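# Rehang a hose from its hooks onto the opposite wall

## Task

Take the hose off the hooks it hangs on now and hang it on the two empty hooks on the facing wall, so that both of those hooks carry it. At the end it must hang motionless with no part touching the floor, held up by the hooks alone and not by the robot; the hands must have released it and moved away. The robot must not fall over or be left leaning.

## Robot and tools

Robot: a Rainbow Robotics RB-Y1. It has a wheeled base (two drive wheels plus two rear casters, 0.66 m long, 0.58 m wide, front edge 0.10 m ahead of the drive axle) and a torso. The torso's lower section (the leg) folds at ankle, knee and hip. On top are a head with a camera and two 7-joint arms, each ending in a parallel gripper with a wrist camera. The base only drives forward or back and turns in place. It cannot move sideways.

Frames: the base frame sits on the floor midway between the drive wheels, with x forward, y left and z up. The chest, left_hand and right_hand poses in results are given in this frame. A hand point is the spot between its finger pads. The fingers point along that hand's -z and close along its x. Printed hand positions can be off, especially with the arm stretched out. The odometry frame is the base frame at the start. base_odometry counts wheel rotation only, so slipping shows up as travel. Heading is in radians, positive to the left, from -3.142 to 3.142.

execute_actions(actions, cameras): actions is a list with zero or one action. An empty list only reports state and images. An action may contain:
- base: exactly one of {"translate_m": d}, a relative drive in metres from where the base now is (forward positive, -3 to 3), or {"rotate_rad": d}, a relative turn in place (left/counter-clockwise positive, -3.2 to 3.2). A command needing more than 8.667 s is refused.
- joints: a dict of absolute joint targets by name. Angles are in radians; grippers are in metres of opening. Ranges: torso_squat_rad 0 to 1.2 (bigger lowers the chest); torso_shift_rad -0.3 to 0.6 (hips forward); torso_pitch_rad -0.2 to 1.4 (forward bow); torso_yaw_rad -1.5 to 1.5 (left positive). Each arm has shoulder_pitch -2.356 to 2.356 (0 hangs down, negative raises it forward), shoulder_roll (left 0 to 3.141, right -3.141 to 0; outward is away from the body), shoulder_yaw -2.094 to 2.094, elbow -2.617 to 0.01 (negative bends), forearm_roll -3.141 to 3.141, wrist_pitch -1.57 to 1.919 (negative tips the hand forward), hand_roll -2.705 to 2.705 and gripper_m 0 to 0.1. Names are prefixed left_ or right_. The yaw and roll signs are the same for both arms. head_pan_rad runs -0.523 to 0.523 and head_tilt_rad -0.35 to 1.57 (positive looks down). A joint counts as done within ±0.02 rad, or ±0.004 m for a gripper.
- speeds: optional caps for this action only. translate_m takes 0.05 to 0.4 m/s; rotate_rad takes 0.1 to 1.509 rad/s. The top values are the defaults.
- min_time_s: 0.1 to 8; the shortest duration of each arm and head motion.
No action runs past 15 s. Base and joint motions start together. Anything left out of an action may keep pushing toward its earlier target. An unknown key or an out-of-range value rejects the whole call. cameras is a list drawn from head_camera, left_wrist_camera, right_wrist_camera and all; null or omitted gives all, and [] gives none.

Combined torso limits: squat+shift <= 1.52; squat-shift+pitch <= 1.57; shift+0.5pitch-0.4squat <= 0.7; shift+0.3pitch-0.5squat <= 0.39. If a command breaks one, the commanded torso joints stop partway with off_target.

wait(seconds 0 to 10): sends nothing new and returns state and images. zoom_image(camera, region [x0,y0,x1,y1] in image pixels, origin top-left, at most 504x504): gives a closer look at that camera's latest image. read_manual(section "licences"): licence texts only. finished_scene(scene): ends the current scene for good; the result says whether the task succeeded.

Reading results: base_status and joint_status say how each motion ended. done: reached (for the base, the wheels turned the full amount even if they slipped). off_target: it stopped short and may still push. limit_stop_at_<name>: a built-in limit blocked it. limit_stop_at_own_body: it was halted just before an arm hit the torso, head, leg or base; move the arm or torso apart. contact_stop: something pushed back hard. time_out: it took too long. stopped_with_arm: the torso halted because an arm hit contact. A contact stop or time-out in the torso group, or in one arm's seven joints, halts that whole group, and the group then holds where it stopped. "joint command not followed", with a cause line, means the arm's targets were held back to avoid a self or arm-to-arm collision. The gripper still acts, and the held-back targets may be retried later. on_its_own lists what the call did not command; its "held at" value is the held target, not the actual position. After a stop, first back off the arms in a separate action, then the torso. Exception: if both hands grip one object and the torso contact-stops at once with nothing in the way, send every arm joint its current reported value, then repeat the torso command.

Gripping: to hold something, command an opening at least 0.005 m narrower than it; off_target is then normal. Each arm carries up to 3 kg. Heavy loads far forward can tip the robot, and nothing will stop that.

Things to avoid: the base keeps driving into furniture (wheels spin, may keep pushing). A bent leg can stick out past the front of the base, and a leg hitting furniture can shove the robot backward unseen by odometry. Keep the arms from striking or pressing each other, fingers included; a hard press ends the run. Grippers and palms are not covered by the arm-to-arm check. A joint torque reaching its load limit (shoulders 60.9, elbow 31.3, wrist joints 21.7 N m, held weight included) freezes the robot for 10 s. Holding loads heats the motors: MOTOR HOT appears from 65 °C and an OVER-TEMPERATURE FAULT brakes the arm at 80 °C; resend the targets afterwards. Avoid dropping, slamming or yanking the hose, hard shoves, and letting anything fall. The robot holds its last command while you think.

Cameras: head_camera is 896x504; the wrist cameras are 644x364. Their calibration is only approximate.

Each tool is called as name(argument=value, ...) on one line, values as JSON.

## Session

execute_actions(actions=[])

Scene clock: 0.00 s.
base_odometry: x=+0.000 y=+0.000 heading=+0.000 (m, m, rad; odometry frame)
base_status: not commanded
joint_positions: torso_squat_rad=+0.350 torso_shift_rad=+0.000 torso_pitch_rad=+0.002 torso_yaw_rad=+0.000 left_shoulder_pitch_rad=+0.051 left_shoulder_roll_rad=+0.037 left_shoulder_yaw_rad=+0.049 left_elbow_rad=-0.232 left_forearm_roll_rad=+0.037 left_wrist_pitch_rad=-0.010 left_hand_roll_rad=+0.045 left_gripper_m=+0.099 right_shoulder_pitch_rad=-0.030 right_shoulder_roll_rad=-0.027 right_shoulder_yaw_rad=-0.026 right_elbow_rad=-0.202 right_forearm_roll_rad=-0.004 right_wrist_pitch_rad=-0.035 right_hand_roll_rad=-0.005 right_gripper_m=+0.100 head_pan_rad=+0.000 head_tilt_rad=+0.400
joint_status: not commanded
chest: x=-0.2273 y=-0.0005 z=+1.2475 quat_wxyz=(+1.000, +0.000, +0.001, +0.000) (m; base frame)
left_hand: x=-0.1507 y=+0.2552 z=+0.5675 quat_wxyz=(+0.993, +0.019, -0.097, +0.071) (m; base frame)
right_hand: x=-0.1008 y=-0.2426 z=+0.5738 quat_wxyz=(+0.991, -0.014, -0.132, -0.011) (m; base frame)
pictures: head_camera, left_wrist_camera, right_wrist_camera
Images, in order (width x height): head_camera 896x504, left_wrist_camera 644x364, right_wrist_camera 644x364.

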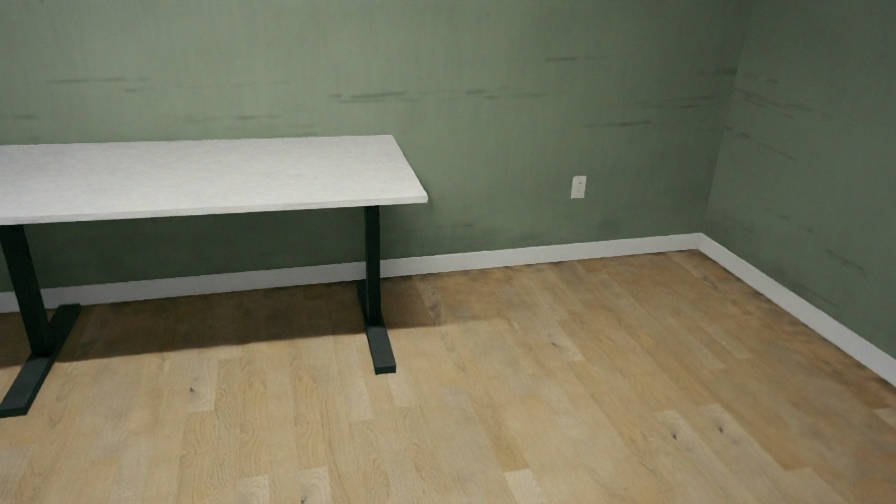

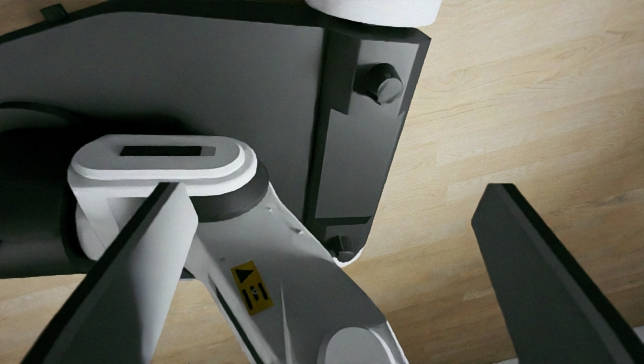

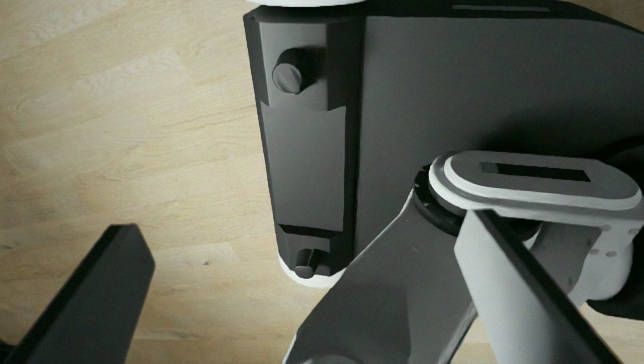

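execute_actions(actions=[{"joints": {"head_pan_rad": -0.52, "head_tilt_rad": 0.2}}], cameras=["head_camera"])

execute_actions(actions=[{"joints": {"head_pan_rad": 0.52, "head_tilt_rad": 0.2}}], cameras=["head_camera"])

Scene clock: 1.20 s.
base_odometry: x=+0.000 y=+0.000 heading=+0.000 (m, m, rad; odometry frame)
base_status: not commanded
joint_positions: torso_squat_rad=+0.350 torso_shift_rad=+0.000 torso_pitch_rad=+0.002 torso_yaw_rad=+0.000 left_shoulder_pitch_rad=+0.051 left_shoulder_roll_rad=+0.037 left_shoulder_yaw_rad=+0.049 left_elbow_rad=-0.232 left_forearm_roll_rad=+0.037 left_wrist_pitch_rad=-0.010 left_hand_roll_rad=+0.045 left_gripper_m=+0.099 right_shoulder_pitch_rad=-0.030 right_shoulder_roll_rad=-0.027 right_shoulder_yaw_rad=-0.026 right_elbow_rad=-0.202 right_forearm_roll_rad=-0.004 right_wrist_pitch_rad=-0.035 right_hand_roll_rad=-0.005 right_gripper_m=+0.100 head_pan_rad=-0.520 head_tilt_rad=+0.200
joint_status: all done
chest: x=-0.2273 y=-0.0005 z=+1.2475 quat_wxyz=(+1.000, +0.000, +0.001, +0.000) (m; base frame)
left_hand: x=-0.1507 y=+0.2552 z=+0.5675 quat_wxyz=(+0.993, +0.019, -0.097, +0.071) (m; base frame)
right_hand: x=-0.1008 y=-0.2426 z=+0.5738 quat_wxyz=(+0.991, -0.014, -0.132, -0.011) (m; base frame)
pictures: head_camera
camera_calibration (this result's frames):
head_camera: T_world_to_cam=[[-0.443347, -0.895376, 0.0417682, -0.159646], [-0.237426, 0.0723729, -0.968706, 1.4138], [0.864334, -0.43939, -0.244672, 0.477753], [0, 0, 0, 1]] pos_world=[-0.148043, -0.0353445, 1.49312]
Images, in order (width x height): head_camera 896x504.

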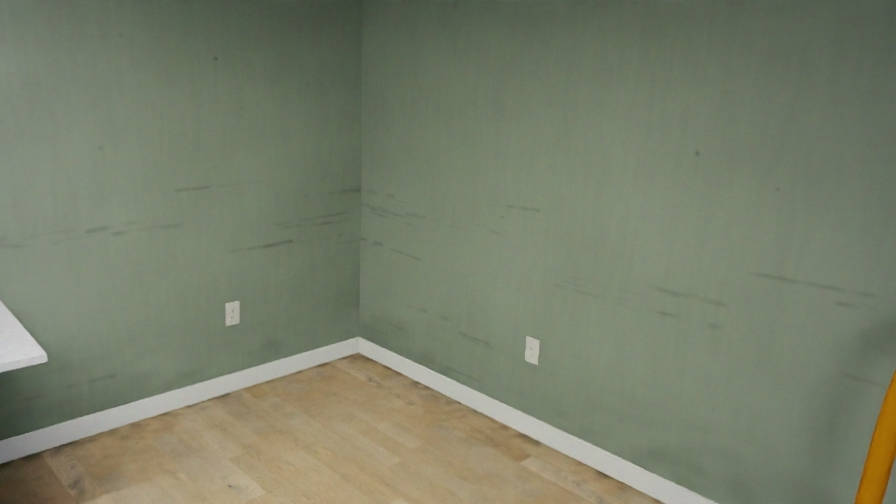

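Scene clock: 2.57 s.
base_odometry: x=+0.000 y=+0.000 heading=+0.000 (m, m, rad; odometry frame)
base_status: not commanded
joint_positions: torso_squat_rad=+0.350 torso_shift_rad=+0.000 torso_pitch_rad=+0.002 torso_yaw_rad=+0.000 left_shoulder_pitch_rad=+0.051 left_shoulder_roll_rad=+0.037 left_shoulder_yaw_rad=+0.049 left_elbow_rad=-0.232 left_forearm_roll_rad=+0.037 left_wrist_pitch_rad=-0.010 left_hand_roll_rad=+0.045 left_gripper_m=+0.099 right_shoulder_pitch_rad=-0.030 right_shoulder_roll_rad=-0.027 right_shoulder_yaw_rad=-0.026 right_elbow_rad=-0.202 right_forearm_roll_rad=-0.004 right_wrist_pitch_rad=-0.035 right_hand_roll_rad=-0.005 right_gripper_m=+0.100 head_pan_rad=+0.520 head_tilt_rad=+0.200
joint_status: all done
chest: x=-0.2273 y=-0.0005 z=+1.2475 quat_wxyz=(+1.000, +0.000, +0.001, +0.000) (m; base frame)
left_hand: x=-0.1507 y=+0.2552 z=+0.5675 quat_wxyz=(+0.993, +0.019, -0.097, +0.071) (m; base frame)
right_hand: x=-0.1008 y=-0.2426 z=+0.5738 quat_wxyz=(+0.991, -0.014, -0.132, -0.011) (m; base frame)
pictures: head_camera
camera_calibration (this result's frames):
head_camera: T_world_to_cam=[[0.547654, -0.835735, 0.0402643, 0.0456772], [-0.183112, -0.16667, -0.968861, 1.42502], [0.816422, 0.523228, -0.244311, 0.46798], [0, 0, 0, 1]] pos_world=[-0.146147, 0.0308219, 1.49314]
Images, in order (width x height): head_camera 896x504.

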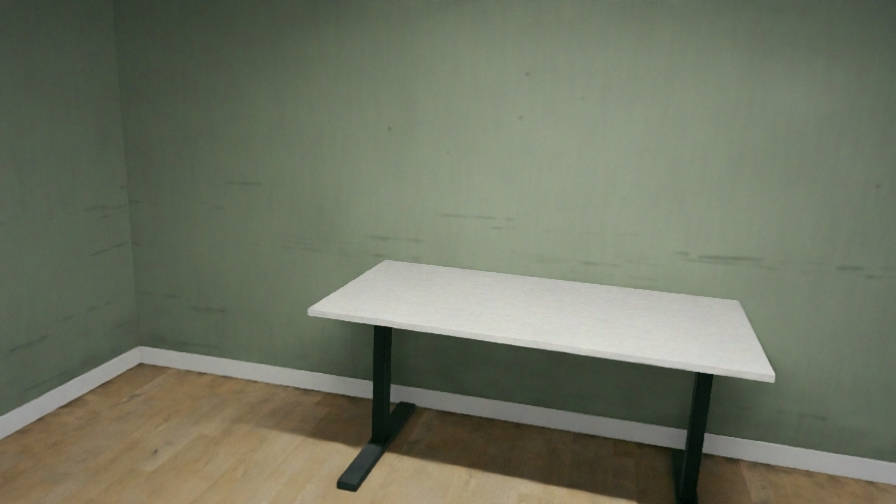

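execute_actions(actions=[{"base": {"rotate_rad": -1.21}, "joints": {"head_pan_rad": 0.0, "head_tilt_rad": 0.3}}], cameras=["head_camera"])

Scene clock: 6.60 s.
base_odometry: x=+0.000 y=+0.000 heading=-1.209 (m, m, rad; odometry frame)
base_status: done
joint_positions: torso_squat_rad=+0.350 torso_shift_rad=+0.000 torso_pitch_rad=+0.002 torso_yaw_rad=+0.000 left_shoulder_pitch_rad=+0.051 left_shoulder_roll_rad=+0.037 left_shoulder_yaw_rad=+0.049 left_elbow_rad=-0.232 left_forearm_roll_rad=+0.037 left_wrist_pitch_rad=-0.010 left_hand_roll_rad=+0.045 left_gripper_m=+0.099 right_shoulder_pitch_rad=-0.030 right_shoulder_roll_rad=-0.027 right_shoulder_yaw_rad=-0.026 right_elbow_rad=-0.202 right_forearm_roll_rad=-0.004 right_wrist_pitch_rad=-0.035 right_hand_roll_rad=-0.005 right_gripper_m=+0.100 head_pan_rad=+0.000 head_tilt_rad=+0.300
joint_status: all done
chest: x=-0.2273 y=-0.0005 z=+1.2475 quat_wxyz=(+1.000, +0.000, +0.001, +0.000) (m; base frame)
left_hand: x=-0.1507 y=+0.2552 z=+0.5675 quat_wxyz=(+0.993, +0.019, -0.097, +0.071) (m; base frame)
right_hand: x=-0.1008 y=-0.2426 z=+0.5738 quat_wxyz=(+0.991, -0.014, -0.132, -0.011) (m; base frame)
pictures: head_camera
camera_calibration (this result's frames):
head_camera: T_world_to_cam=[[0.0639638, -0.997346, 0.0347913, -0.0455913], [-0.33744, -0.0544243, -0.939772, 1.35134], [0.939171, 0.0483714, -0.340026, 0.631418], [0, 0, 0, 1]] pos_world=[-0.134096, -0.00246695, 1.48624]
Images, in order (width x height): head_camera 896x504.

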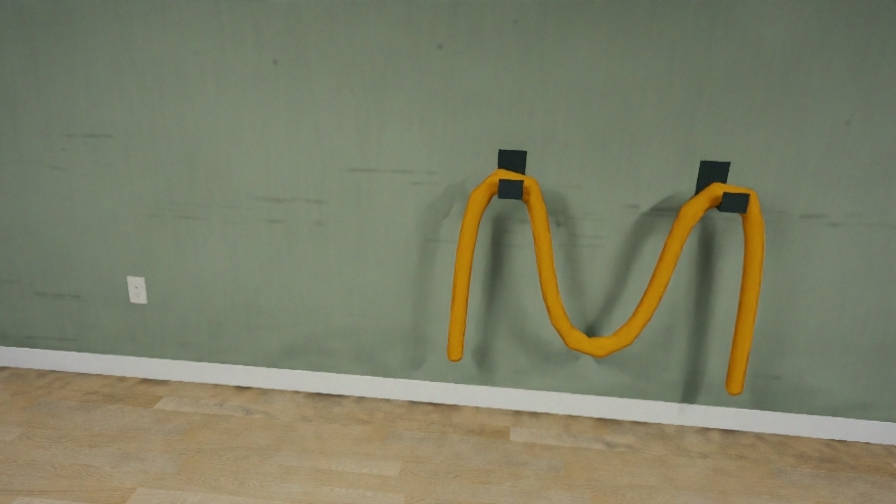

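zoom_image(camera="head_camera", region=[420, 130, 800, 410])

Region (420, 130, 800, 410) of head_camera's 896x504 image, scaled by 1.326, with more detail than that image has; it fills the top 371 rows of this view, and the rest is white.

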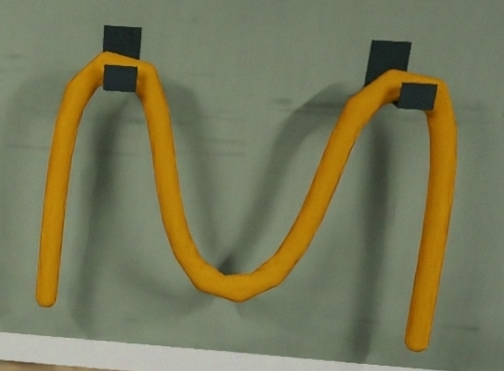

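execute_actions(actions=[{"base": {"rotate_rad": -1.6}, "joints": {"head_pan_rad": -0.5, "head_tilt_rad": 0.25, "left_shoulder_pitch_rad": 0, "left_shoulder_roll_rad": 0.16, "left_shoulder_yaw_rad": 0, "left_elbow_rad": -1.57, "left_forearm_roll_rad": 0, "left_wrist_pitch_rad": 0, "left_hand_roll_rad": 0, "right_shoulder_pitch_rad": 0, "right_shoulder_roll_rad": -0.16, "right_shoulder_yaw_rad": 0, "right_elbow_rad": -1.57, "right_forearm_roll_rad": 0, "right_wrist_pitch_rad": 0, "right_hand_roll_rad": 0}, "min_time_s": 3}], cameras=["head_camera"])

Scene clock: 16.00 s.
base_odometry: x=+0.000 y=+0.000 heading=-2.809 (m, m, rad; odometry frame)
base_status: done
joint_positions: torso_squat_rad=+0.350 torso_shift_rad=+0.000 torso_pitch_rad=+0.002 torso_yaw_rad=+0.000 left_shoulder_pitch_rad=+0.000 left_shoulder_roll_rad=+0.160 left_shoulder_yaw_rad=+0.000 left_elbow_rad=-1.570 left_forearm_roll_rad=+0.000 left_wrist_pitch_rad=+0.000 left_hand_roll_rad=+0.000 left_gripper_m=+0.099 right_shoulder_pitch_rad=+0.000 right_shoulder_roll_rad=-0.160 right_shoulder_yaw_rad=+0.000 right_elbow_rad=-1.570 right_forearm_roll_rad=+0.000 right_wrist_pitch_rad=+0.000 right_hand_roll_rad=+0.000 right_gripper_m=+0.100 head_pan_rad=-0.500 head_tilt_rad=+0.250
joint_status: all done
chest: x=-0.2273 y=-0.0005 z=+1.2475 quat_wxyz=(+1.000, +0.000, +0.001, +0.000) (m; base frame)
left_hand: x=+0.2900 y=+0.2684 z=+1.0234 quat_wxyz=(+0.706, +0.056, -0.704, -0.056) (m; base frame)
right_hand: x=+0.2900 y=-0.2694 z=+1.0235 quat_wxyz=(+0.706, -0.056, -0.704, +0.056) (m; base frame)
pictures: head_camera
camera_calibration (this result's frames):
head_camera: T_world_to_cam=[[-0.423613, -0.905016, 0.0387075, -0.151149], [-0.281023, 0.0906765, -0.955408, 1.38562], [0.861149, -0.415601, -0.292742, 0.546736], [0, 0, 0, 1]] pos_world=[-0.14546, -0.0352109, 1.48973]
Images, in order (width x height): head_camera 896x504.

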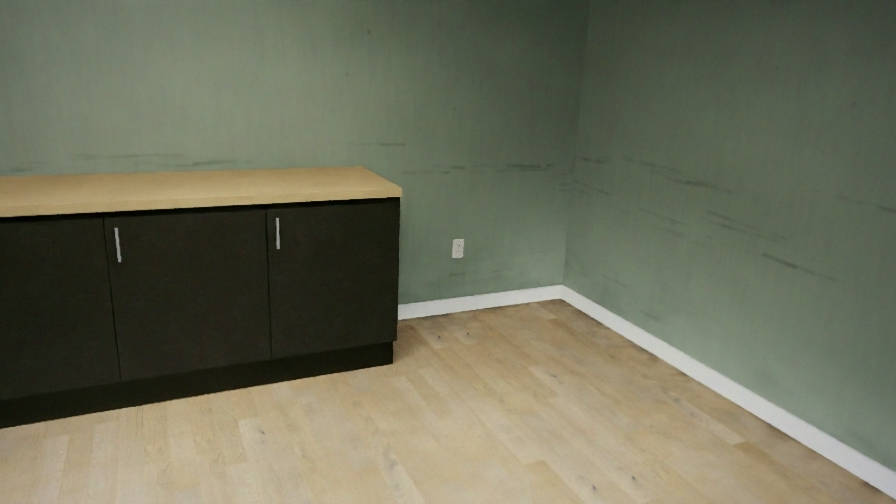

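execute_actions(actions=[{"base": {"translate_m": 0.37}, "joints": {"torso_yaw_rad": -1.05, "head_pan_rad": -0.52, "head_tilt_rad": 0.25}}], cameras=["head_camera"])

Scene clock: 18.83 s.
base_odometry: x=-0.350 y=-0.121 heading=-2.809 (m, m, rad; odometry frame)
base_status: done
joint_positions: torso_squat_rad=+0.350 torso_shift_rad=+0.000 torso_pitch_rad=+0.002 torso_yaw_rad=-1.050 left_shoulder_pitch_rad=+0.000 left_shoulder_roll_rad=+0.160 left_shoulder_yaw_rad=+0.000 left_elbow_rad=-1.570 left_forearm_roll_rad=+0.000 left_wrist_pitch_rad=+0.000 left_hand_roll_rad=+0.000 left_gripper_m=+0.099 right_shoulder_pitch_rad=+0.000 right_shoulder_roll_rad=-0.160 right_shoulder_yaw_rad=+0.000 right_elbow_rad=-1.570 right_forearm_roll_rad=+0.000 right_wrist_pitch_rad=+0.000 right_hand_roll_rad=+0.000 right_gripper_m=+0.100 head_pan_rad=-0.520 head_tilt_rad=+0.250
joint_status: all done
chest: x=-0.2272 y=-0.0005 z=+1.2475 quat_wxyz=(+0.865, +0.000, +0.001, -0.501) (m; base frame)
left_hand: x=+0.2632 y=-0.3157 z=+1.0234 quat_wxyz=(+0.582, -0.305, -0.638, -0.402) (m; base frame)
right_hand: x=-0.2033 y=-0.5833 z=+1.0241 quat_wxyz=(+0.639, -0.402, -0.581, -0.304) (m; base frame)
pictures: head_camera
camera_calibration (this result's frames):
head_camera: T_world_to_cam=[[-0.997216, -0.0629948, 0.0398982, -0.282131], [-0.0564868, 0.288899, -0.955692, 1.43707], [0.048677, -0.955285, -0.291653, 0.360626], [0, 0, 0, 1]] pos_world=[-0.217724, -0.0884406, 1.48983]
Images, in order (width x height): head_camera 896x504.

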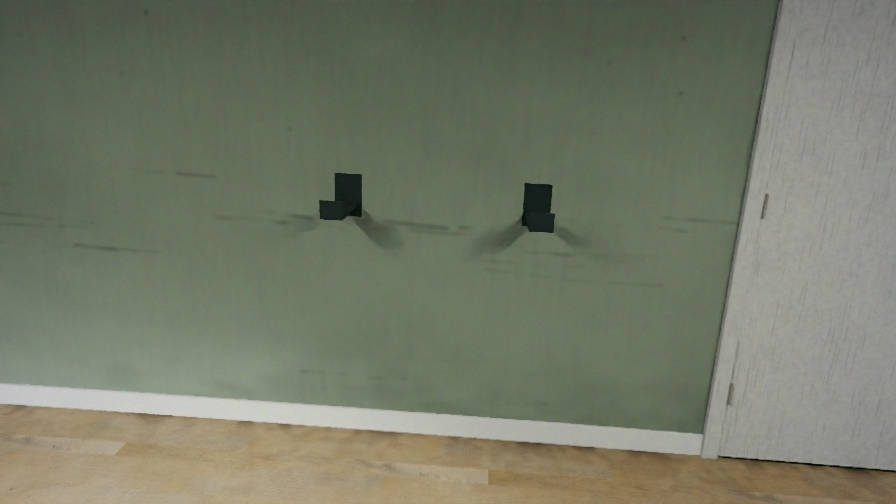

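zoom_image(camera="head_camera", region=[300, 160, 580, 250])

Region (300, 160, 580, 250) of head_camera's 896x504 image, scaled by 1.800, with more detail than that image has; it fills the top 162 rows of this view, and the rest is white.

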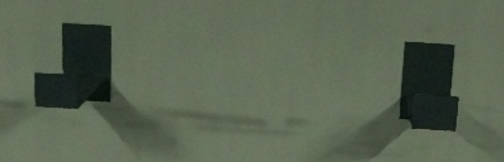

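execute_actions(actions=[{"base": {"rotate_rad": 1.568}, "joints": {"torso_yaw_rad": 0, "head_pan_rad": 0, "head_tilt_rad": 0.3, "torso_squat_rad": 0.7}}], cameras=["head_camera"])

execute_actions(actions=[{"base": {"translate_m": 1.2}, "joints": {"head_tilt_rad": 0.4}}], cameras=["head_camera"])

Scene clock: 24.23 s.
base_odometry: x=-0.350 y=-0.121 heading=-1.242 (m, m, rad; odometry frame)
base_status: done
joint_positions: torso_squat_rad=+0.700 torso_shift_rad=+0.000 torso_pitch_rad=+0.001 torso_yaw_rad=+0.000 left_shoulder_pitch_rad=+0.000 left_shoulder_roll_rad=+0.160 left_shoulder_yaw_rad=+0.000 left_elbow_rad=-1.570 left_forearm_roll_rad=+0.000 left_wrist_pitch_rad=+0.000 left_hand_roll_rad=+0.000 left_gripper_m=+0.099 right_shoulder_pitch_rad=+0.000 right_shoulder_roll_rad=-0.160 right_shoulder_yaw_rad=+0.000 right_elbow_rad=-1.570 right_forearm_roll_rad=+0.000 right_wrist_pitch_rad=+0.000 right_hand_roll_rad=+0.000 right_gripper_m=+0.100 head_pan_rad=+0.000 head_tilt_rad=+0.300
joint_status: all done
chest: x=-0.2274 y=-0.0004 z=+1.1253 quat_wxyz=(+1.000, +0.000, +0.001, +0.000) (m; base frame)
left_hand: x=+0.2898 y=+0.2687 z=+0.9012 quat_wxyz=(+0.706, +0.057, -0.704, -0.056) (m; base frame)
right_hand: x=+0.2899 y=-0.2693 z=+0.9012 quat_wxyz=(+0.706, -0.056, -0.704, +0.056) (m; base frame)
pictures: head_camera
camera_calibration (this result's frames):
head_camera: T_world_to_cam=[[0.0640771, -0.997338, 0.0347886, -0.0412391], [-0.337255, -0.0544509, -0.939837, 1.23655], [0.93923, 0.0484894, -0.339846, 0.589809], [0, 0, 0, 1]] pos_world=[-0.134291, -0.00239752, 1.36404]
Images, in order (width x height): head_camera 896x504.

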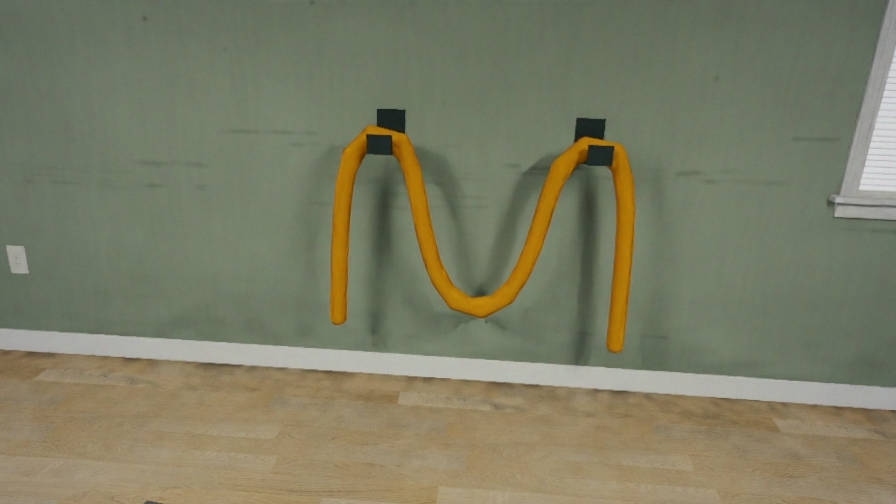

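Scene clock: 28.67 s.
base_odometry: x=+0.038 y=-1.256 heading=-1.241 (m, m, rad; odometry frame)
base_status: done
joint_positions: torso_squat_rad=+0.700 torso_shift_rad=+0.000 torso_pitch_rad=+0.002 torso_yaw_rad=+0.000 left_shoulder_pitch_rad=+0.000 left_shoulder_roll_rad=+0.160 left_shoulder_yaw_rad=+0.000 left_elbow_rad=-1.570 left_forearm_roll_rad=+0.000 left_wrist_pitch_rad=+0.000 left_hand_roll_rad=+0.000 left_gripper_m=+0.099 right_shoulder_pitch_rad=+0.000 right_shoulder_roll_rad=-0.160 right_shoulder_yaw_rad=+0.000 right_elbow_rad=-1.570 right_forearm_roll_rad=+0.000 right_wrist_pitch_rad=+0.000 right_hand_roll_rad=+0.000 right_gripper_m=+0.100 head_pan_rad=+0.000 head_tilt_rad=+0.400
joint_status: all done
chest: x=-0.2273 y=-0.0004 z=+1.1253 quat_wxyz=(+1.000, +0.000, +0.001, +0.000) (m; base frame)
left_hand: x=+0.2900 y=+0.2686 z=+0.9013 quat_wxyz=(+0.706, +0.057, -0.704, -0.057) (m; base frame)
right_hand: x=+0.2900 y=-0.2693 z=+0.9011 quat_wxyz=(+0.706, -0.056, -0.704, +0.056) (m; base frame)
pictures: head_camera
camera_calibration (this result's frames):
head_camera: T_world_to_cam=[[0.0672557, -0.997337, 0.0282, -0.0318677], [-0.429637, -0.0544589, -0.901358, 1.16668], [0.900494, 0.0485057, -0.432156, 0.704033], [0, 0, 0, 1]] pos_world=[-0.130584, -0.00239624, 1.35675]
Images, in order (width x height): head_camera 896x504.

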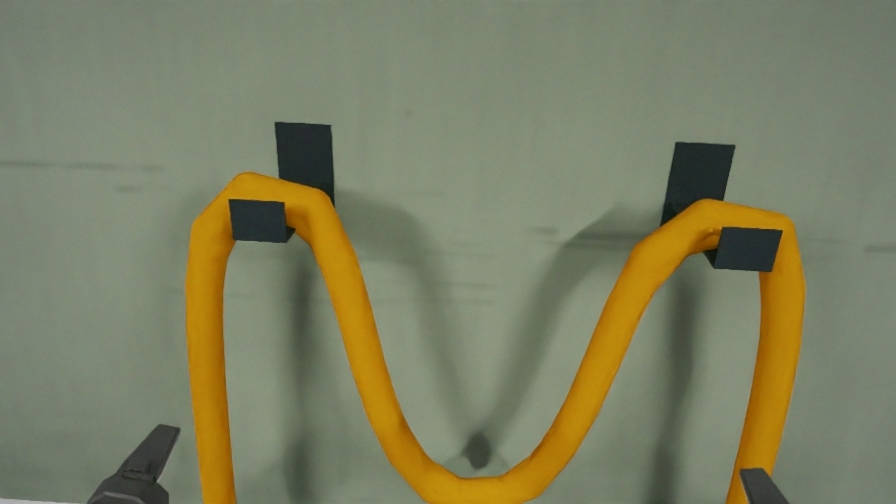

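execute_actions(actions=[{"base": {"translate_m": 0.3}, "speeds": {"translate_m": 0.15}, "joints": {"torso_squat_rad": 0.3, "head_tilt_rad": 0.75, "left_shoulder_pitch_rad": -0.949, "left_shoulder_roll_rad": 1.046, "left_shoulder_yaw_rad": -0.607, "left_elbow_rad": -1.3, "left_forearm_roll_rad": 1.294, "left_wrist_pitch_rad": 1.787, "left_hand_roll_rad": 0.359, "left_gripper_m": 0.085, "right_shoulder_pitch_rad": -0.949, "right_shoulder_roll_rad": -1.046, "right_shoulder_yaw_rad": 0.607, "right_elbow_rad": -1.3, "right_forearm_roll_rad": -1.294, "right_wrist_pitch_rad": 1.787, "right_hand_roll_rad": -0.359, "right_gripper_m": 0.085}, "min_time_s": 2}])

Scene clock: 43.10 s.
base_odometry: x=+0.136 y=-1.540 heading=-1.241 (m, m, rad; odometry frame)
base_status: done
joint_positions: torso_squat_rad=+0.300 torso_shift_rad=+0.000 torso_pitch_rad=+0.002 torso_yaw_rad=+0.000 left_shoulder_pitch_rad=-0.949 left_shoulder_roll_rad=+1.046 left_shoulder_yaw_rad=-0.607 left_elbow_rad=-1.300 left_forearm_roll_rad=+1.294 left_wrist_pitch_rad=+1.787 left_hand_roll_rad=+0.359 left_gripper_m=+0.085 right_shoulder_pitch_rad=-0.949 right_shoulder_roll_rad=-1.046 right_shoulder_yaw_rad=+0.607 right_elbow_rad=-1.300 right_forearm_roll_rad=-1.294 right_wrist_pitch_rad=+1.787 right_hand_roll_rad=-0.359 right_gripper_m=+0.085 head_pan_rad=+0.000 head_tilt_rad=+0.750
joint_status: all done
chest: x=-0.2273 y=-0.0005 z=+1.2587 quat_wxyz=(+1.000, +0.000, +0.001, +0.000) (m; base frame)
left_hand: x=+0.2147 y=+0.3499 z=+1.1074 quat_wxyz=(+1.000, +0.000, +0.001, +0.000) (m; base frame)
right_hand: x=+0.2147 y=-0.3508 z=+1.1072 quat_wxyz=(+1.000, +0.000, +0.001, +0.000) (m; base frame)
pictures: head_camera, left_wrist_camera, right_wrist_camera
camera_calibration (this result's frames):
head_camera: T_world_to_cam=[[0.0729403, -0.99733, 0.00341873, 0.00159887], [-0.712609, -0.0545147, -0.69944, 0.934317], [0.697759, 0.0485812, -0.714683, 1.13224], [0, 0, 0, 1]] pos_world=[-0.124347, -0.00247709, 1.46269]
left_wrist_camera: T_world_to_cam=[[0.999547, -0.0227253, -0.019711, -0.180149], [-0.00478158, -0.766919, 0.641726, -0.409597], [-0.0297002, -0.641342, -0.76668, 1.16262], [0, 0, 0, 1]] pos_world=[0.212639, 0.427414, 1.15066]
right_wrist_camera: T_world_to_cam=[[-0.998627, 0.00229839, 0.0523414, 0.14924], [0.0345611, 0.779735, 0.625155, -0.387817], [-0.0393756, 0.626106, -0.778744, 1.17464], [0, 0, 0, 1]] pos_world=[0.208691, -0.4334, 1.14938]
Images, in order (width x height): head_camera 896x504, left_wrist_camera 644x364, right_wrist_camera 644x364.

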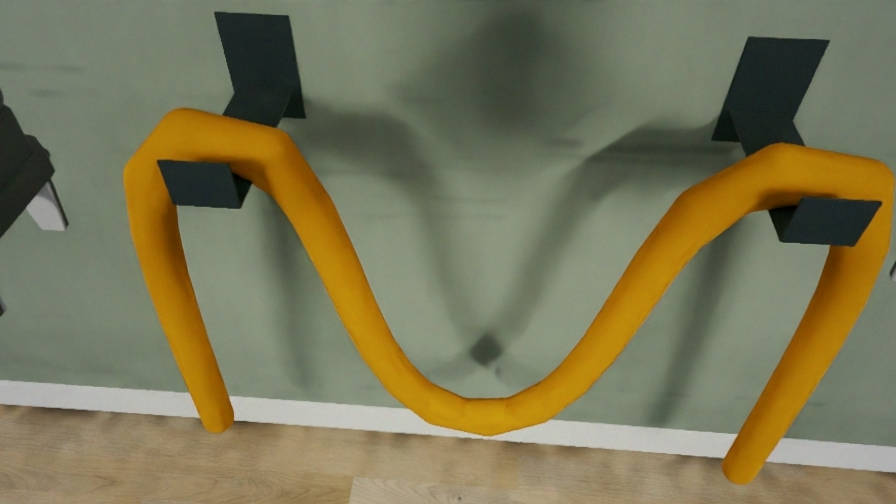

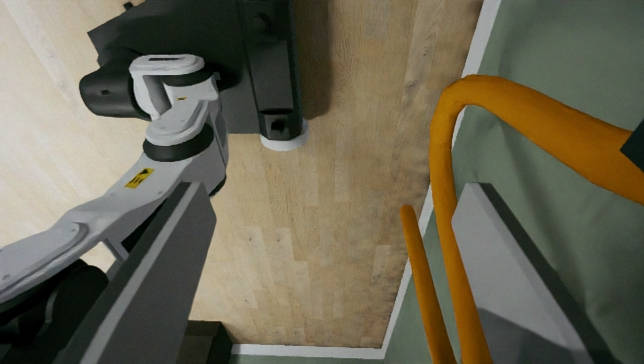

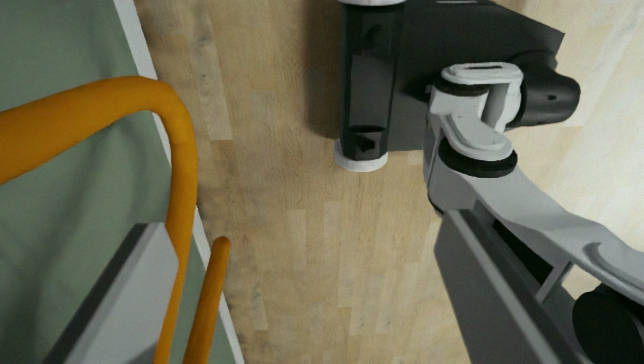

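execute_actions(actions=[{"base": {"translate_m": 0.28}, "speeds": {"translate_m": 0.2}, "joints": {"head_tilt_rad": 0.95, "head_pan_rad": 0.45}}])

Scene clock: 45.70 s.
base_odometry: x=+0.226 y=-1.805 heading=-1.241 (m, m, rad; odometry frame)
base_status: done
joint_positions: torso_squat_rad=+0.300 torso_shift_rad=+0.000 torso_pitch_rad=+0.002 torso_yaw_rad=+0.000 left_shoulder_pitch_rad=-0.949 left_shoulder_roll_rad=+1.046 left_shoulder_yaw_rad=-0.607 left_elbow_rad=-1.300 left_forearm_roll_rad=+1.294 left_wrist_pitch_rad=+1.787 left_hand_roll_rad=+0.359 left_gripper_m=+0.085 right_shoulder_pitch_rad=-0.949 right_shoulder_roll_rad=-1.046 right_shoulder_yaw_rad=+0.607 right_elbow_rad=-1.300 right_forearm_roll_rad=-1.294 right_wrist_pitch_rad=+1.787 right_hand_roll_rad=-0.359 right_gripper_m=+0.085 head_pan_rad=+0.450 head_tilt_rad=+0.950
joint_status: all done
chest: x=-0.2272 y=-0.0005 z=+1.2587 quat_wxyz=(+1.000, +0.000, +0.001, +0.000) (m; base frame)
left_hand: x=+0.2148 y=+0.3499 z=+1.1073 quat_wxyz=(+1.000, +0.000, +0.001, +0.000) (m; base frame)
right_hand: x=+0.2148 y=-0.3508 z=+1.1071 quat_wxyz=(+1.000, +0.000, +0.001, +0.000) (m; base frame)
pictures: head_camera, left_wrist_camera, right_wrist_camera
camera_calibration (this result's frames):
head_camera: T_world_to_cam=[[0.498824, -0.866622, -0.0118354, 0.11115], [-0.730375, -0.41297, -0.544066, 0.70393], [0.466612, 0.280038, -0.838959, 1.26621], [0, 0, 0, 1]] pos_world=[-0.132142, 0.03244, 1.4466]
left_wrist_camera: T_world_to_cam=[[0.999543, -0.0227444, -0.0198974, -0.180021], [-0.00467753, -0.76694, 0.641702, -0.409545], [-0.0298553, -0.641316, -0.766696, 1.16261], [0, 0, 0, 1]] pos_world=[0.212733, 0.427412, 1.1506]
right_wrist_camera: T_world_to_cam=[[-0.998617, 0.00228254, 0.0525213, 0.149121], [0.0346602, 0.779753, 0.625127, -0.387767], [-0.0395267, 0.626083, -0.778754, 1.17464], [0, 0, 0, 1]] pos_world=[0.208785, -0.433398, 1.14932]
Images, in order (width x height): head_camera 896x504, left_wrist_camera 644x364, right_wrist_camera 644x364.

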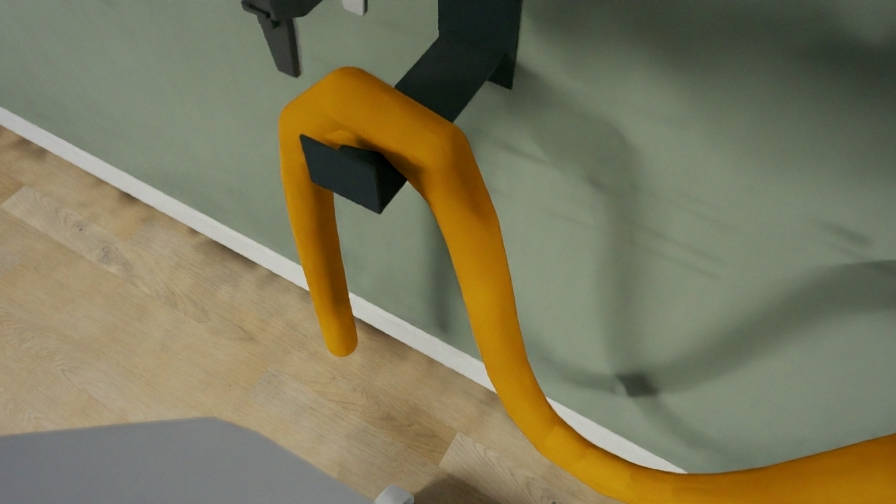

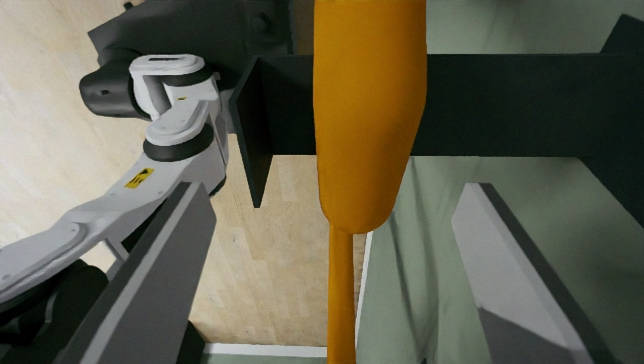

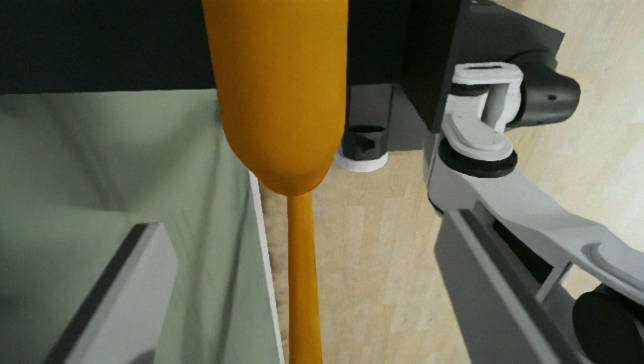

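execute_actions(actions=[{"base": {"translate_m": 0.022}, "speeds": {"translate_m": 0.1}, "joints": {"torso_squat_rad": 0.5, "head_tilt_rad": 0.8}}])

Scene clock: 48.17 s.
base_odometry: x=+0.233 y=-1.826 heading=-1.241 (m, m, rad; odometry frame)
base_status: done
joint_positions: torso_squat_rad=+0.500 torso_shift_rad=+0.000 torso_pitch_rad=+0.001 torso_yaw_rad=+0.000 left_shoulder_pitch_rad=-0.949 left_shoulder_roll_rad=+1.046 left_shoulder_yaw_rad=-0.607 left_elbow_rad=-1.300 left_forearm_roll_rad=+1.294 left_wrist_pitch_rad=+1.787 left_hand_roll_rad=+0.359 left_gripper_m=+0.085 right_shoulder_pitch_rad=-0.949 right_shoulder_roll_rad=-1.046 right_shoulder_yaw_rad=+0.607 right_elbow_rad=-1.300 right_forearm_roll_rad=-1.294 right_wrist_pitch_rad=+1.787 right_hand_roll_rad=-0.359 right_gripper_m=+0.085 head_pan_rad=+0.450 head_tilt_rad=+0.800
joint_status: all done
chest: x=-0.2274 y=-0.0005 z=+1.2042 quat_wxyz=(+1.000, +0.000, +0.001, +0.000) (m; base frame)
left_hand: x=+0.2146 y=+0.3500 z=+1.0530 quat_wxyz=(+1.000, +0.000, +0.001, +0.000) (m; base frame)
right_hand: x=+0.2147 y=-0.3508 z=+1.0529 quat_wxyz=(+1.000, +0.000, +0.001, +0.000) (m; base frame)
pictures: head_camera, left_wrist_camera, right_wrist_camera
camera_calibration (this result's frames):
head_camera: T_world_to_cam=[[0.499564, -0.866276, -0.00078111, 0.0952901], [-0.648628, -0.373453, -0.663185, 0.858215], [0.57421, 0.33181, -0.748455, 1.11566], [0, 0, 0, 1]] pos_world=[-0.131565, 0.0328625, 1.40425]
left_wrist_camera: T_world_to_cam=[[0.999549, -0.0227185, -0.0196186, -0.181254], [-0.00483738, -0.766956, 0.641681, -0.374598], [-0.0296247, -0.641297, -0.766721, 1.12098], [0, 0, 0, 1]] pos_world=[0.212569, 0.427463, 1.0963]
right_wrist_camera: T_world_to_cam=[[-0.998636, 0.00228536, 0.052165, 0.152221], [0.0344383, 0.779771, 0.625117, -0.353796], [-0.0392482, 0.62606, -0.778786, 1.13232], [0, 0, 0, 1]] pos_world=[0.208639, -0.433368, 1.09506]
Images, in order (width x height): head_camera 896x504, left_wrist_camera 644x364, right_wrist_camera 644x364.

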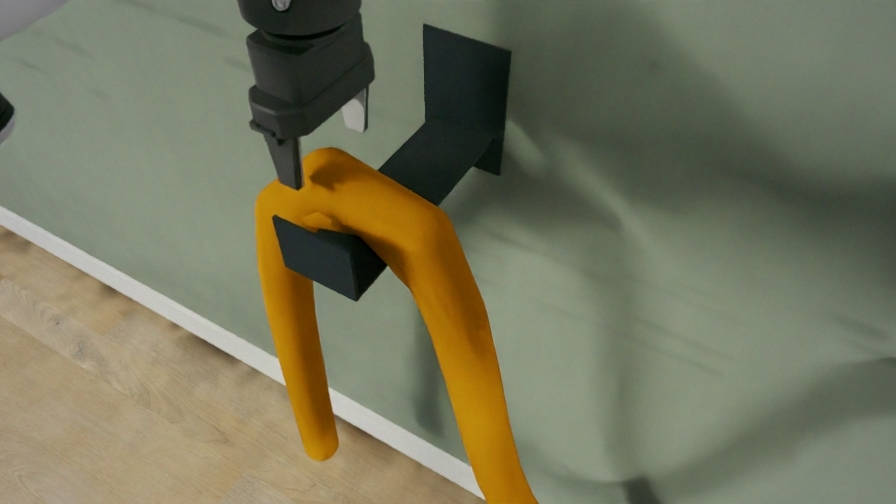

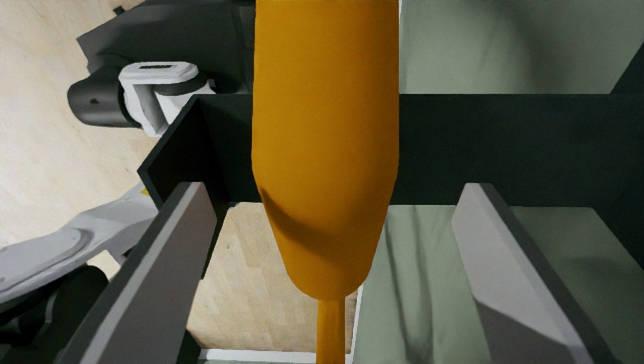

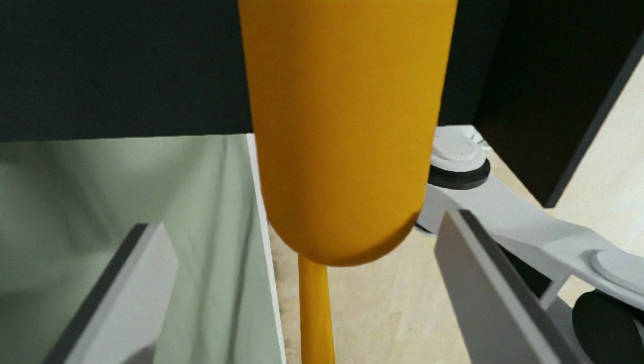

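execute_actions(actions=[{"joints": {"right_wrist_pitch_rad": 1.835, "right_gripper_m": 0.09, "head_pan_rad": -0.45}}])

Scene clock: 50.47 s.
base_odometry: x=+0.233 y=-1.826 heading=-1.241 (m, m, rad; odometry frame)
base_status: not commanded
joint_positions: torso_squat_rad=+0.500 torso_shift_rad=+0.000 torso_pitch_rad=+0.001 torso_yaw_rad=+0.000 left_shoulder_pitch_rad=-0.949 left_shoulder_roll_rad=+1.046 left_shoulder_yaw_rad=-0.607 left_elbow_rad=-1.300 left_forearm_roll_rad=+1.294 left_wrist_pitch_rad=+1.787 left_hand_roll_rad=+0.359 left_gripper_m=+0.085 right_shoulder_pitch_rad=-0.949 right_shoulder_roll_rad=-1.046 right_shoulder_yaw_rad=+0.607 right_elbow_rad=-1.300 right_forearm_roll_rad=-1.294 right_wrist_pitch_rad=+1.835 right_hand_roll_rad=-0.359 right_gripper_m=+0.090 head_pan_rad=-0.450 head_tilt_rad=+0.800
joint_status: all done
chest: x=-0.2274 y=-0.0005 z=+1.2042 quat_wxyz=(+1.000, +0.000, +0.001, +0.000) (m; base frame)
left_hand: x=+0.2147 y=+0.3499 z=+1.0530 quat_wxyz=(+1.000, +0.000, +0.001, +0.000) (m; base frame)
right_hand: x=+0.2043 y=-0.3547 z=+1.0531 quat_wxyz=(+1.000, -0.008, +0.023, +0.000) (m; base frame)
pictures: head_camera, left_wrist_camera, right_wrist_camera
camera_calibration (this result's frames):
head_camera: T_world_to_cam=[[-0.367932, -0.929853, 0.000395429, -0.0843041], [-0.696249, 0.275216, -0.662943, 0.848461], [0.61633, -0.244193, -0.74867, 1.12429], [0, 0, 0, 1]] pos_world=[-0.133211, -0.037357, 1.40423]
left_wrist_camera: T_world_to_cam=[[0.999549, -0.0227189, -0.0196211, -0.181253], [-0.00483608, -0.766955, 0.641682, -0.374601], [-0.0296269, -0.641298, -0.76672, 1.12098], [0, 0, 0, 1]] pos_world=[0.212571, 0.427461, 1.09629]
right_wrist_camera: T_world_to_cam=[[-0.995288, 0.0035157, 0.0969028, 0.094512], [0.0621517, 0.790199, 0.609691, -0.336297], [-0.074429, 0.61284, -0.786694, 1.1454], [0, 0, 0, 1]] pos_world=[0.200219, -0.436538, 1.09696]
Images, in order (width x height): head_camera 896x504, left_wrist_camera 644x364, right_wrist_camera 644x364.

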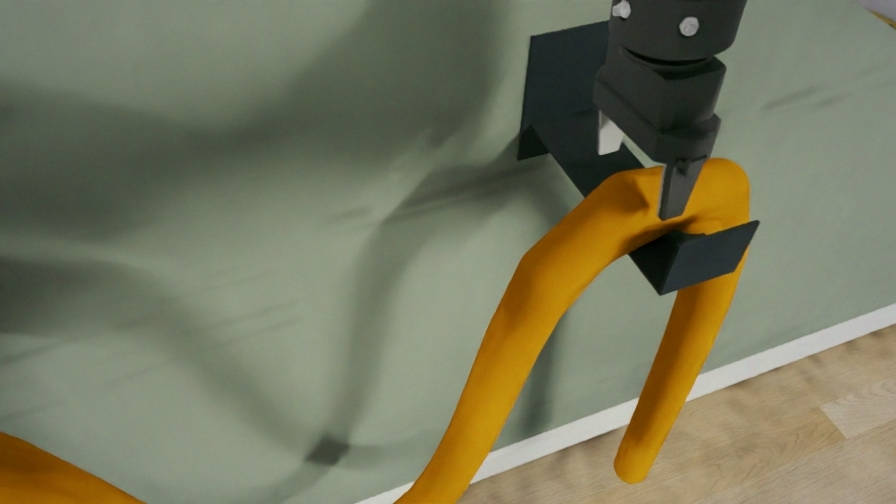

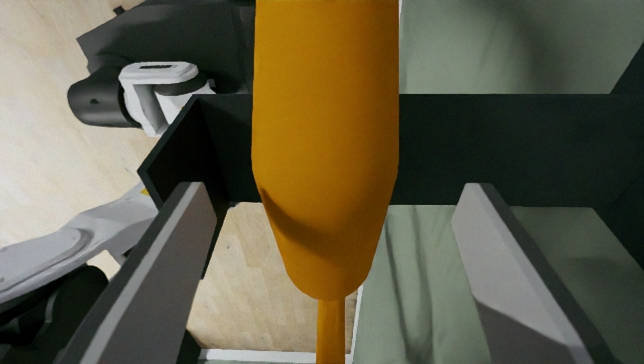

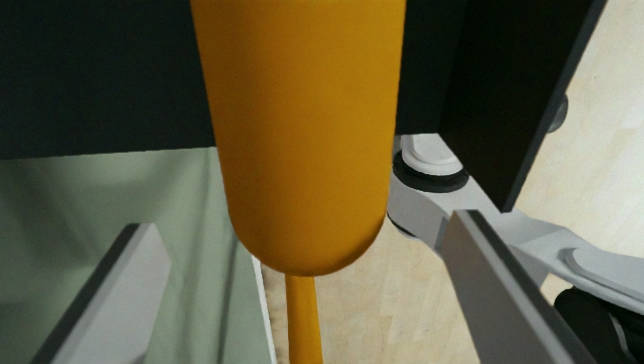

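Centered now. Lower.

execute_actions(actions=[{"joints": {"torso_squat_rad": 0.6}}])

Scene clock: 51.67 s.
base_odometry: x=+0.233 y=-1.826 heading=-1.241 (m, m, rad; odometry frame)
base_status: not commanded
joint_positions: torso_squat_rad=+0.600 torso_shift_rad=+0.000 torso_pitch_rad=+0.001 torso_yaw_rad=+0.000 left_shoulder_pitch_rad=-0.949 left_shoulder_roll_rad=+1.046 left_shoulder_yaw_rad=-0.607 left_elbow_rad=-1.300 left_forearm_roll_rad=+1.294 left_wrist_pitch_rad=+1.787 left_hand_roll_rad=+0.359 left_gripper_m=+0.085 right_shoulder_pitch_rad=-0.949 right_shoulder_roll_rad=-1.046 right_shoulder_yaw_rad=+0.607 right_elbow_rad=-1.300 right_forearm_roll_rad=-1.294 right_wrist_pitch_rad=+1.835 right_hand_roll_rad=-0.359 right_gripper_m=+0.090 head_pan_rad=-0.450 head_tilt_rad=+0.800
joint_status: all done
chest: x=-0.2274 y=-0.0005 z=+1.1677 quat_wxyz=(+1.000, +0.000, +0.001, +0.000) (m; base frame)
left_hand: x=+0.2146 y=+0.3500 z=+1.0164 quat_wxyz=(+1.000, +0.000, +0.001, +0.000) (m; base frame)
right_hand: x=+0.2043 y=-0.3547 z=+1.0166 quat_wxyz=(+1.000, -0.008, +0.023, +0.000) (m; base frame)
pictures: head_camera, left_wrist_camera, right_wrist_camera
camera_calibration (this result's frames):
head_camera: T_world_to_cam=[[-0.367933, -0.929852, 0.000397409, -0.084274], [-0.696248, 0.275215, -0.662945, 0.824206], [0.616332, -0.244196, -0.748668, 1.09692], [0, 0, 0, 1]] pos_world=[-0.133221, -0.0373329, 1.36766]
left_wrist_camera: T_world_to_cam=[[0.999549, -0.0227054, -0.0196734, -0.181897], [-0.00479222, -0.766958, 0.641679, -0.351102], [-0.0296582, -0.641295, -0.766721, 1.09295], [0, 0, 0, 1]] pos_world=[0.212548, 0.427492, 1.0597]
right_wrist_camera: T_world_to_cam=[[-0.995286, 0.00351414, 0.0969158, 0.0980285], [0.062158, 0.790203, 0.609685, -0.314011], [-0.0744406, 0.612835, -0.786697, 1.11662], [0, 0, 0, 1]] pos_world=[0.200206, -0.436514, 1.06039]
Images, in order (width x height): head_camera 896x504, left_wrist_camera 644x364, right_wrist_camera 644x364.

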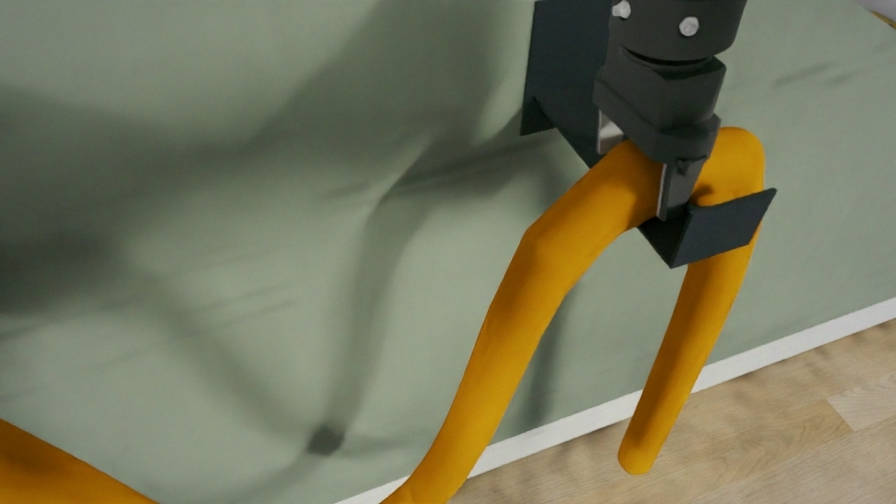

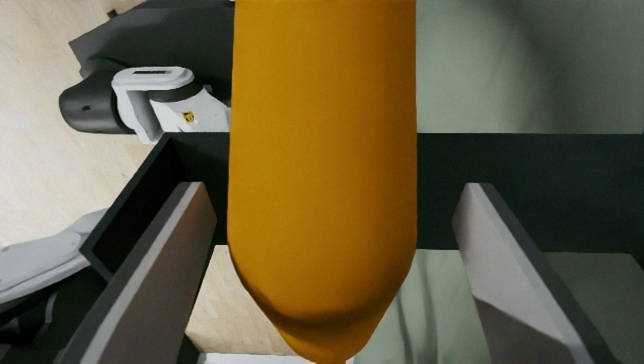

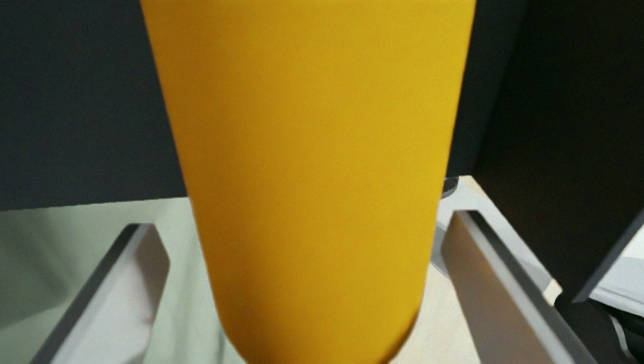

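execute_actions(actions=[{"joints": {"torso_squat_rad": 0.64, "head_pan_rad": 0.45}}])

Scene clock: 54.00 s.
base_odometry: x=+0.233 y=-1.826 heading=-1.241 (m, m, rad; odometry frame)
base_status: not commanded
joint_positions: torso_squat_rad=+0.640 torso_shift_rad=+0.000 torso_pitch_rad=+0.001 torso_yaw_rad=+0.000 left_shoulder_pitch_rad=-0.949 left_shoulder_roll_rad=+1.046 left_shoulder_yaw_rad=-0.607 left_elbow_rad=-1.300 left_forearm_roll_rad=+1.294 left_wrist_pitch_rad=+1.787 left_hand_roll_rad=+0.359 left_gripper_m=+0.085 right_shoulder_pitch_rad=-0.949 right_shoulder_roll_rad=-1.046 right_shoulder_yaw_rad=+0.607 right_elbow_rad=-1.300 right_forearm_roll_rad=-1.294 right_wrist_pitch_rad=+1.835 right_hand_roll_rad=-0.359 right_gripper_m=+0.090 head_pan_rad=+0.450 head_tilt_rad=+0.800
joint_status: all done
chest: x=-0.2274 y=-0.0005 z=+1.1514 quat_wxyz=(+1.000, +0.000, +0.001, +0.000) (m; base frame)
left_hand: x=+0.2146 y=+0.3500 z=+1.0002 quat_wxyz=(+1.000, +0.000, +0.001, +0.000) (m; base frame)
right_hand: x=+0.2043 y=-0.3546 z=+1.0003 quat_wxyz=(+1.000, -0.008, +0.023, +0.000) (m; base frame)
pictures: head_camera, left_wrist_camera, right_wrist_camera
camera_calibration (this result's frames):
head_camera: T_world_to_cam=[[0.499555, -0.866282, -0.000780566, 0.0952863], [-0.648626, -0.373443, -0.663193, 0.823184], [0.57422, 0.331808, -0.748448, 1.07611], [0, 0, 0, 1]] pos_world=[-0.131585, 0.0328965, 1.35141]
left_wrist_camera: T_world_to_cam=[[0.999548, -0.0226993, -0.0196921, -0.182187], [-0.00477566, -0.76696, 0.641677, -0.34065], [-0.0296686, -0.641293, -0.766722, 1.08048], [0, 0, 0, 1]] pos_world=[0.212535, 0.427506, 1.04343]
right_wrist_camera: T_world_to_cam=[[-0.995286, 0.00351152, 0.0969158, 0.0995958], [0.0621554, 0.790207, 0.60968, -0.304097], [-0.0744426, 0.61283, -0.7867, 1.10382], [0, 0, 0, 1]] pos_world=[0.200199, -0.436503, 1.04412]
Images, in order (width x height): head_camera 896x504, left_wrist_camera 644x364, right_wrist_camera 644x364.

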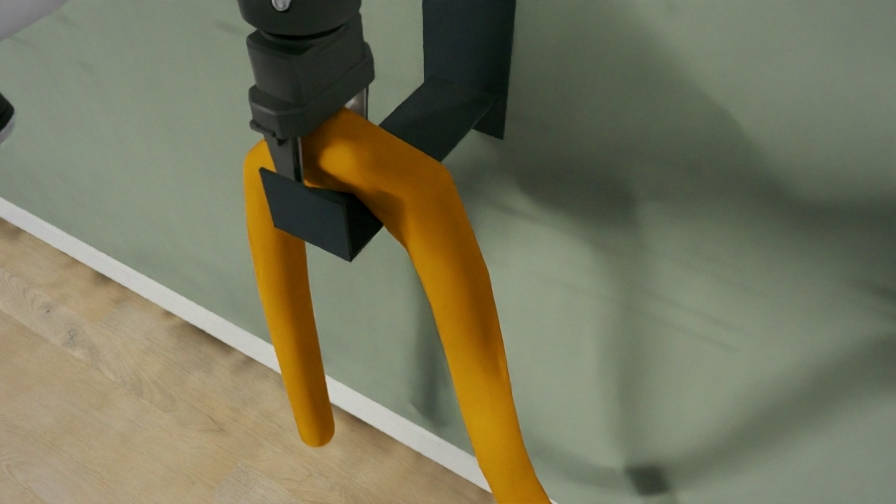

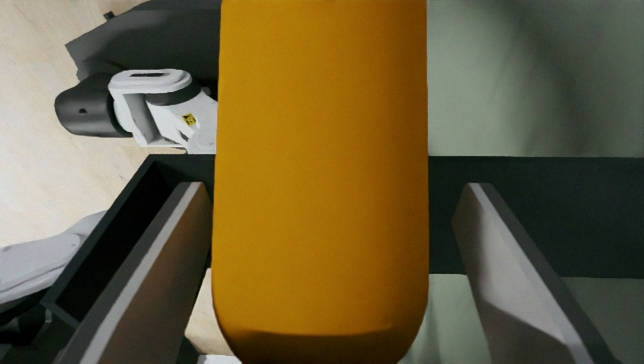

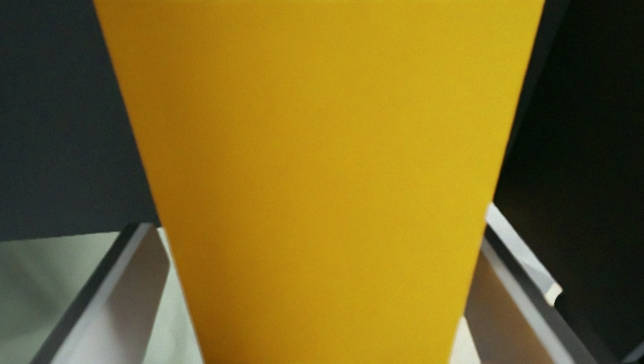

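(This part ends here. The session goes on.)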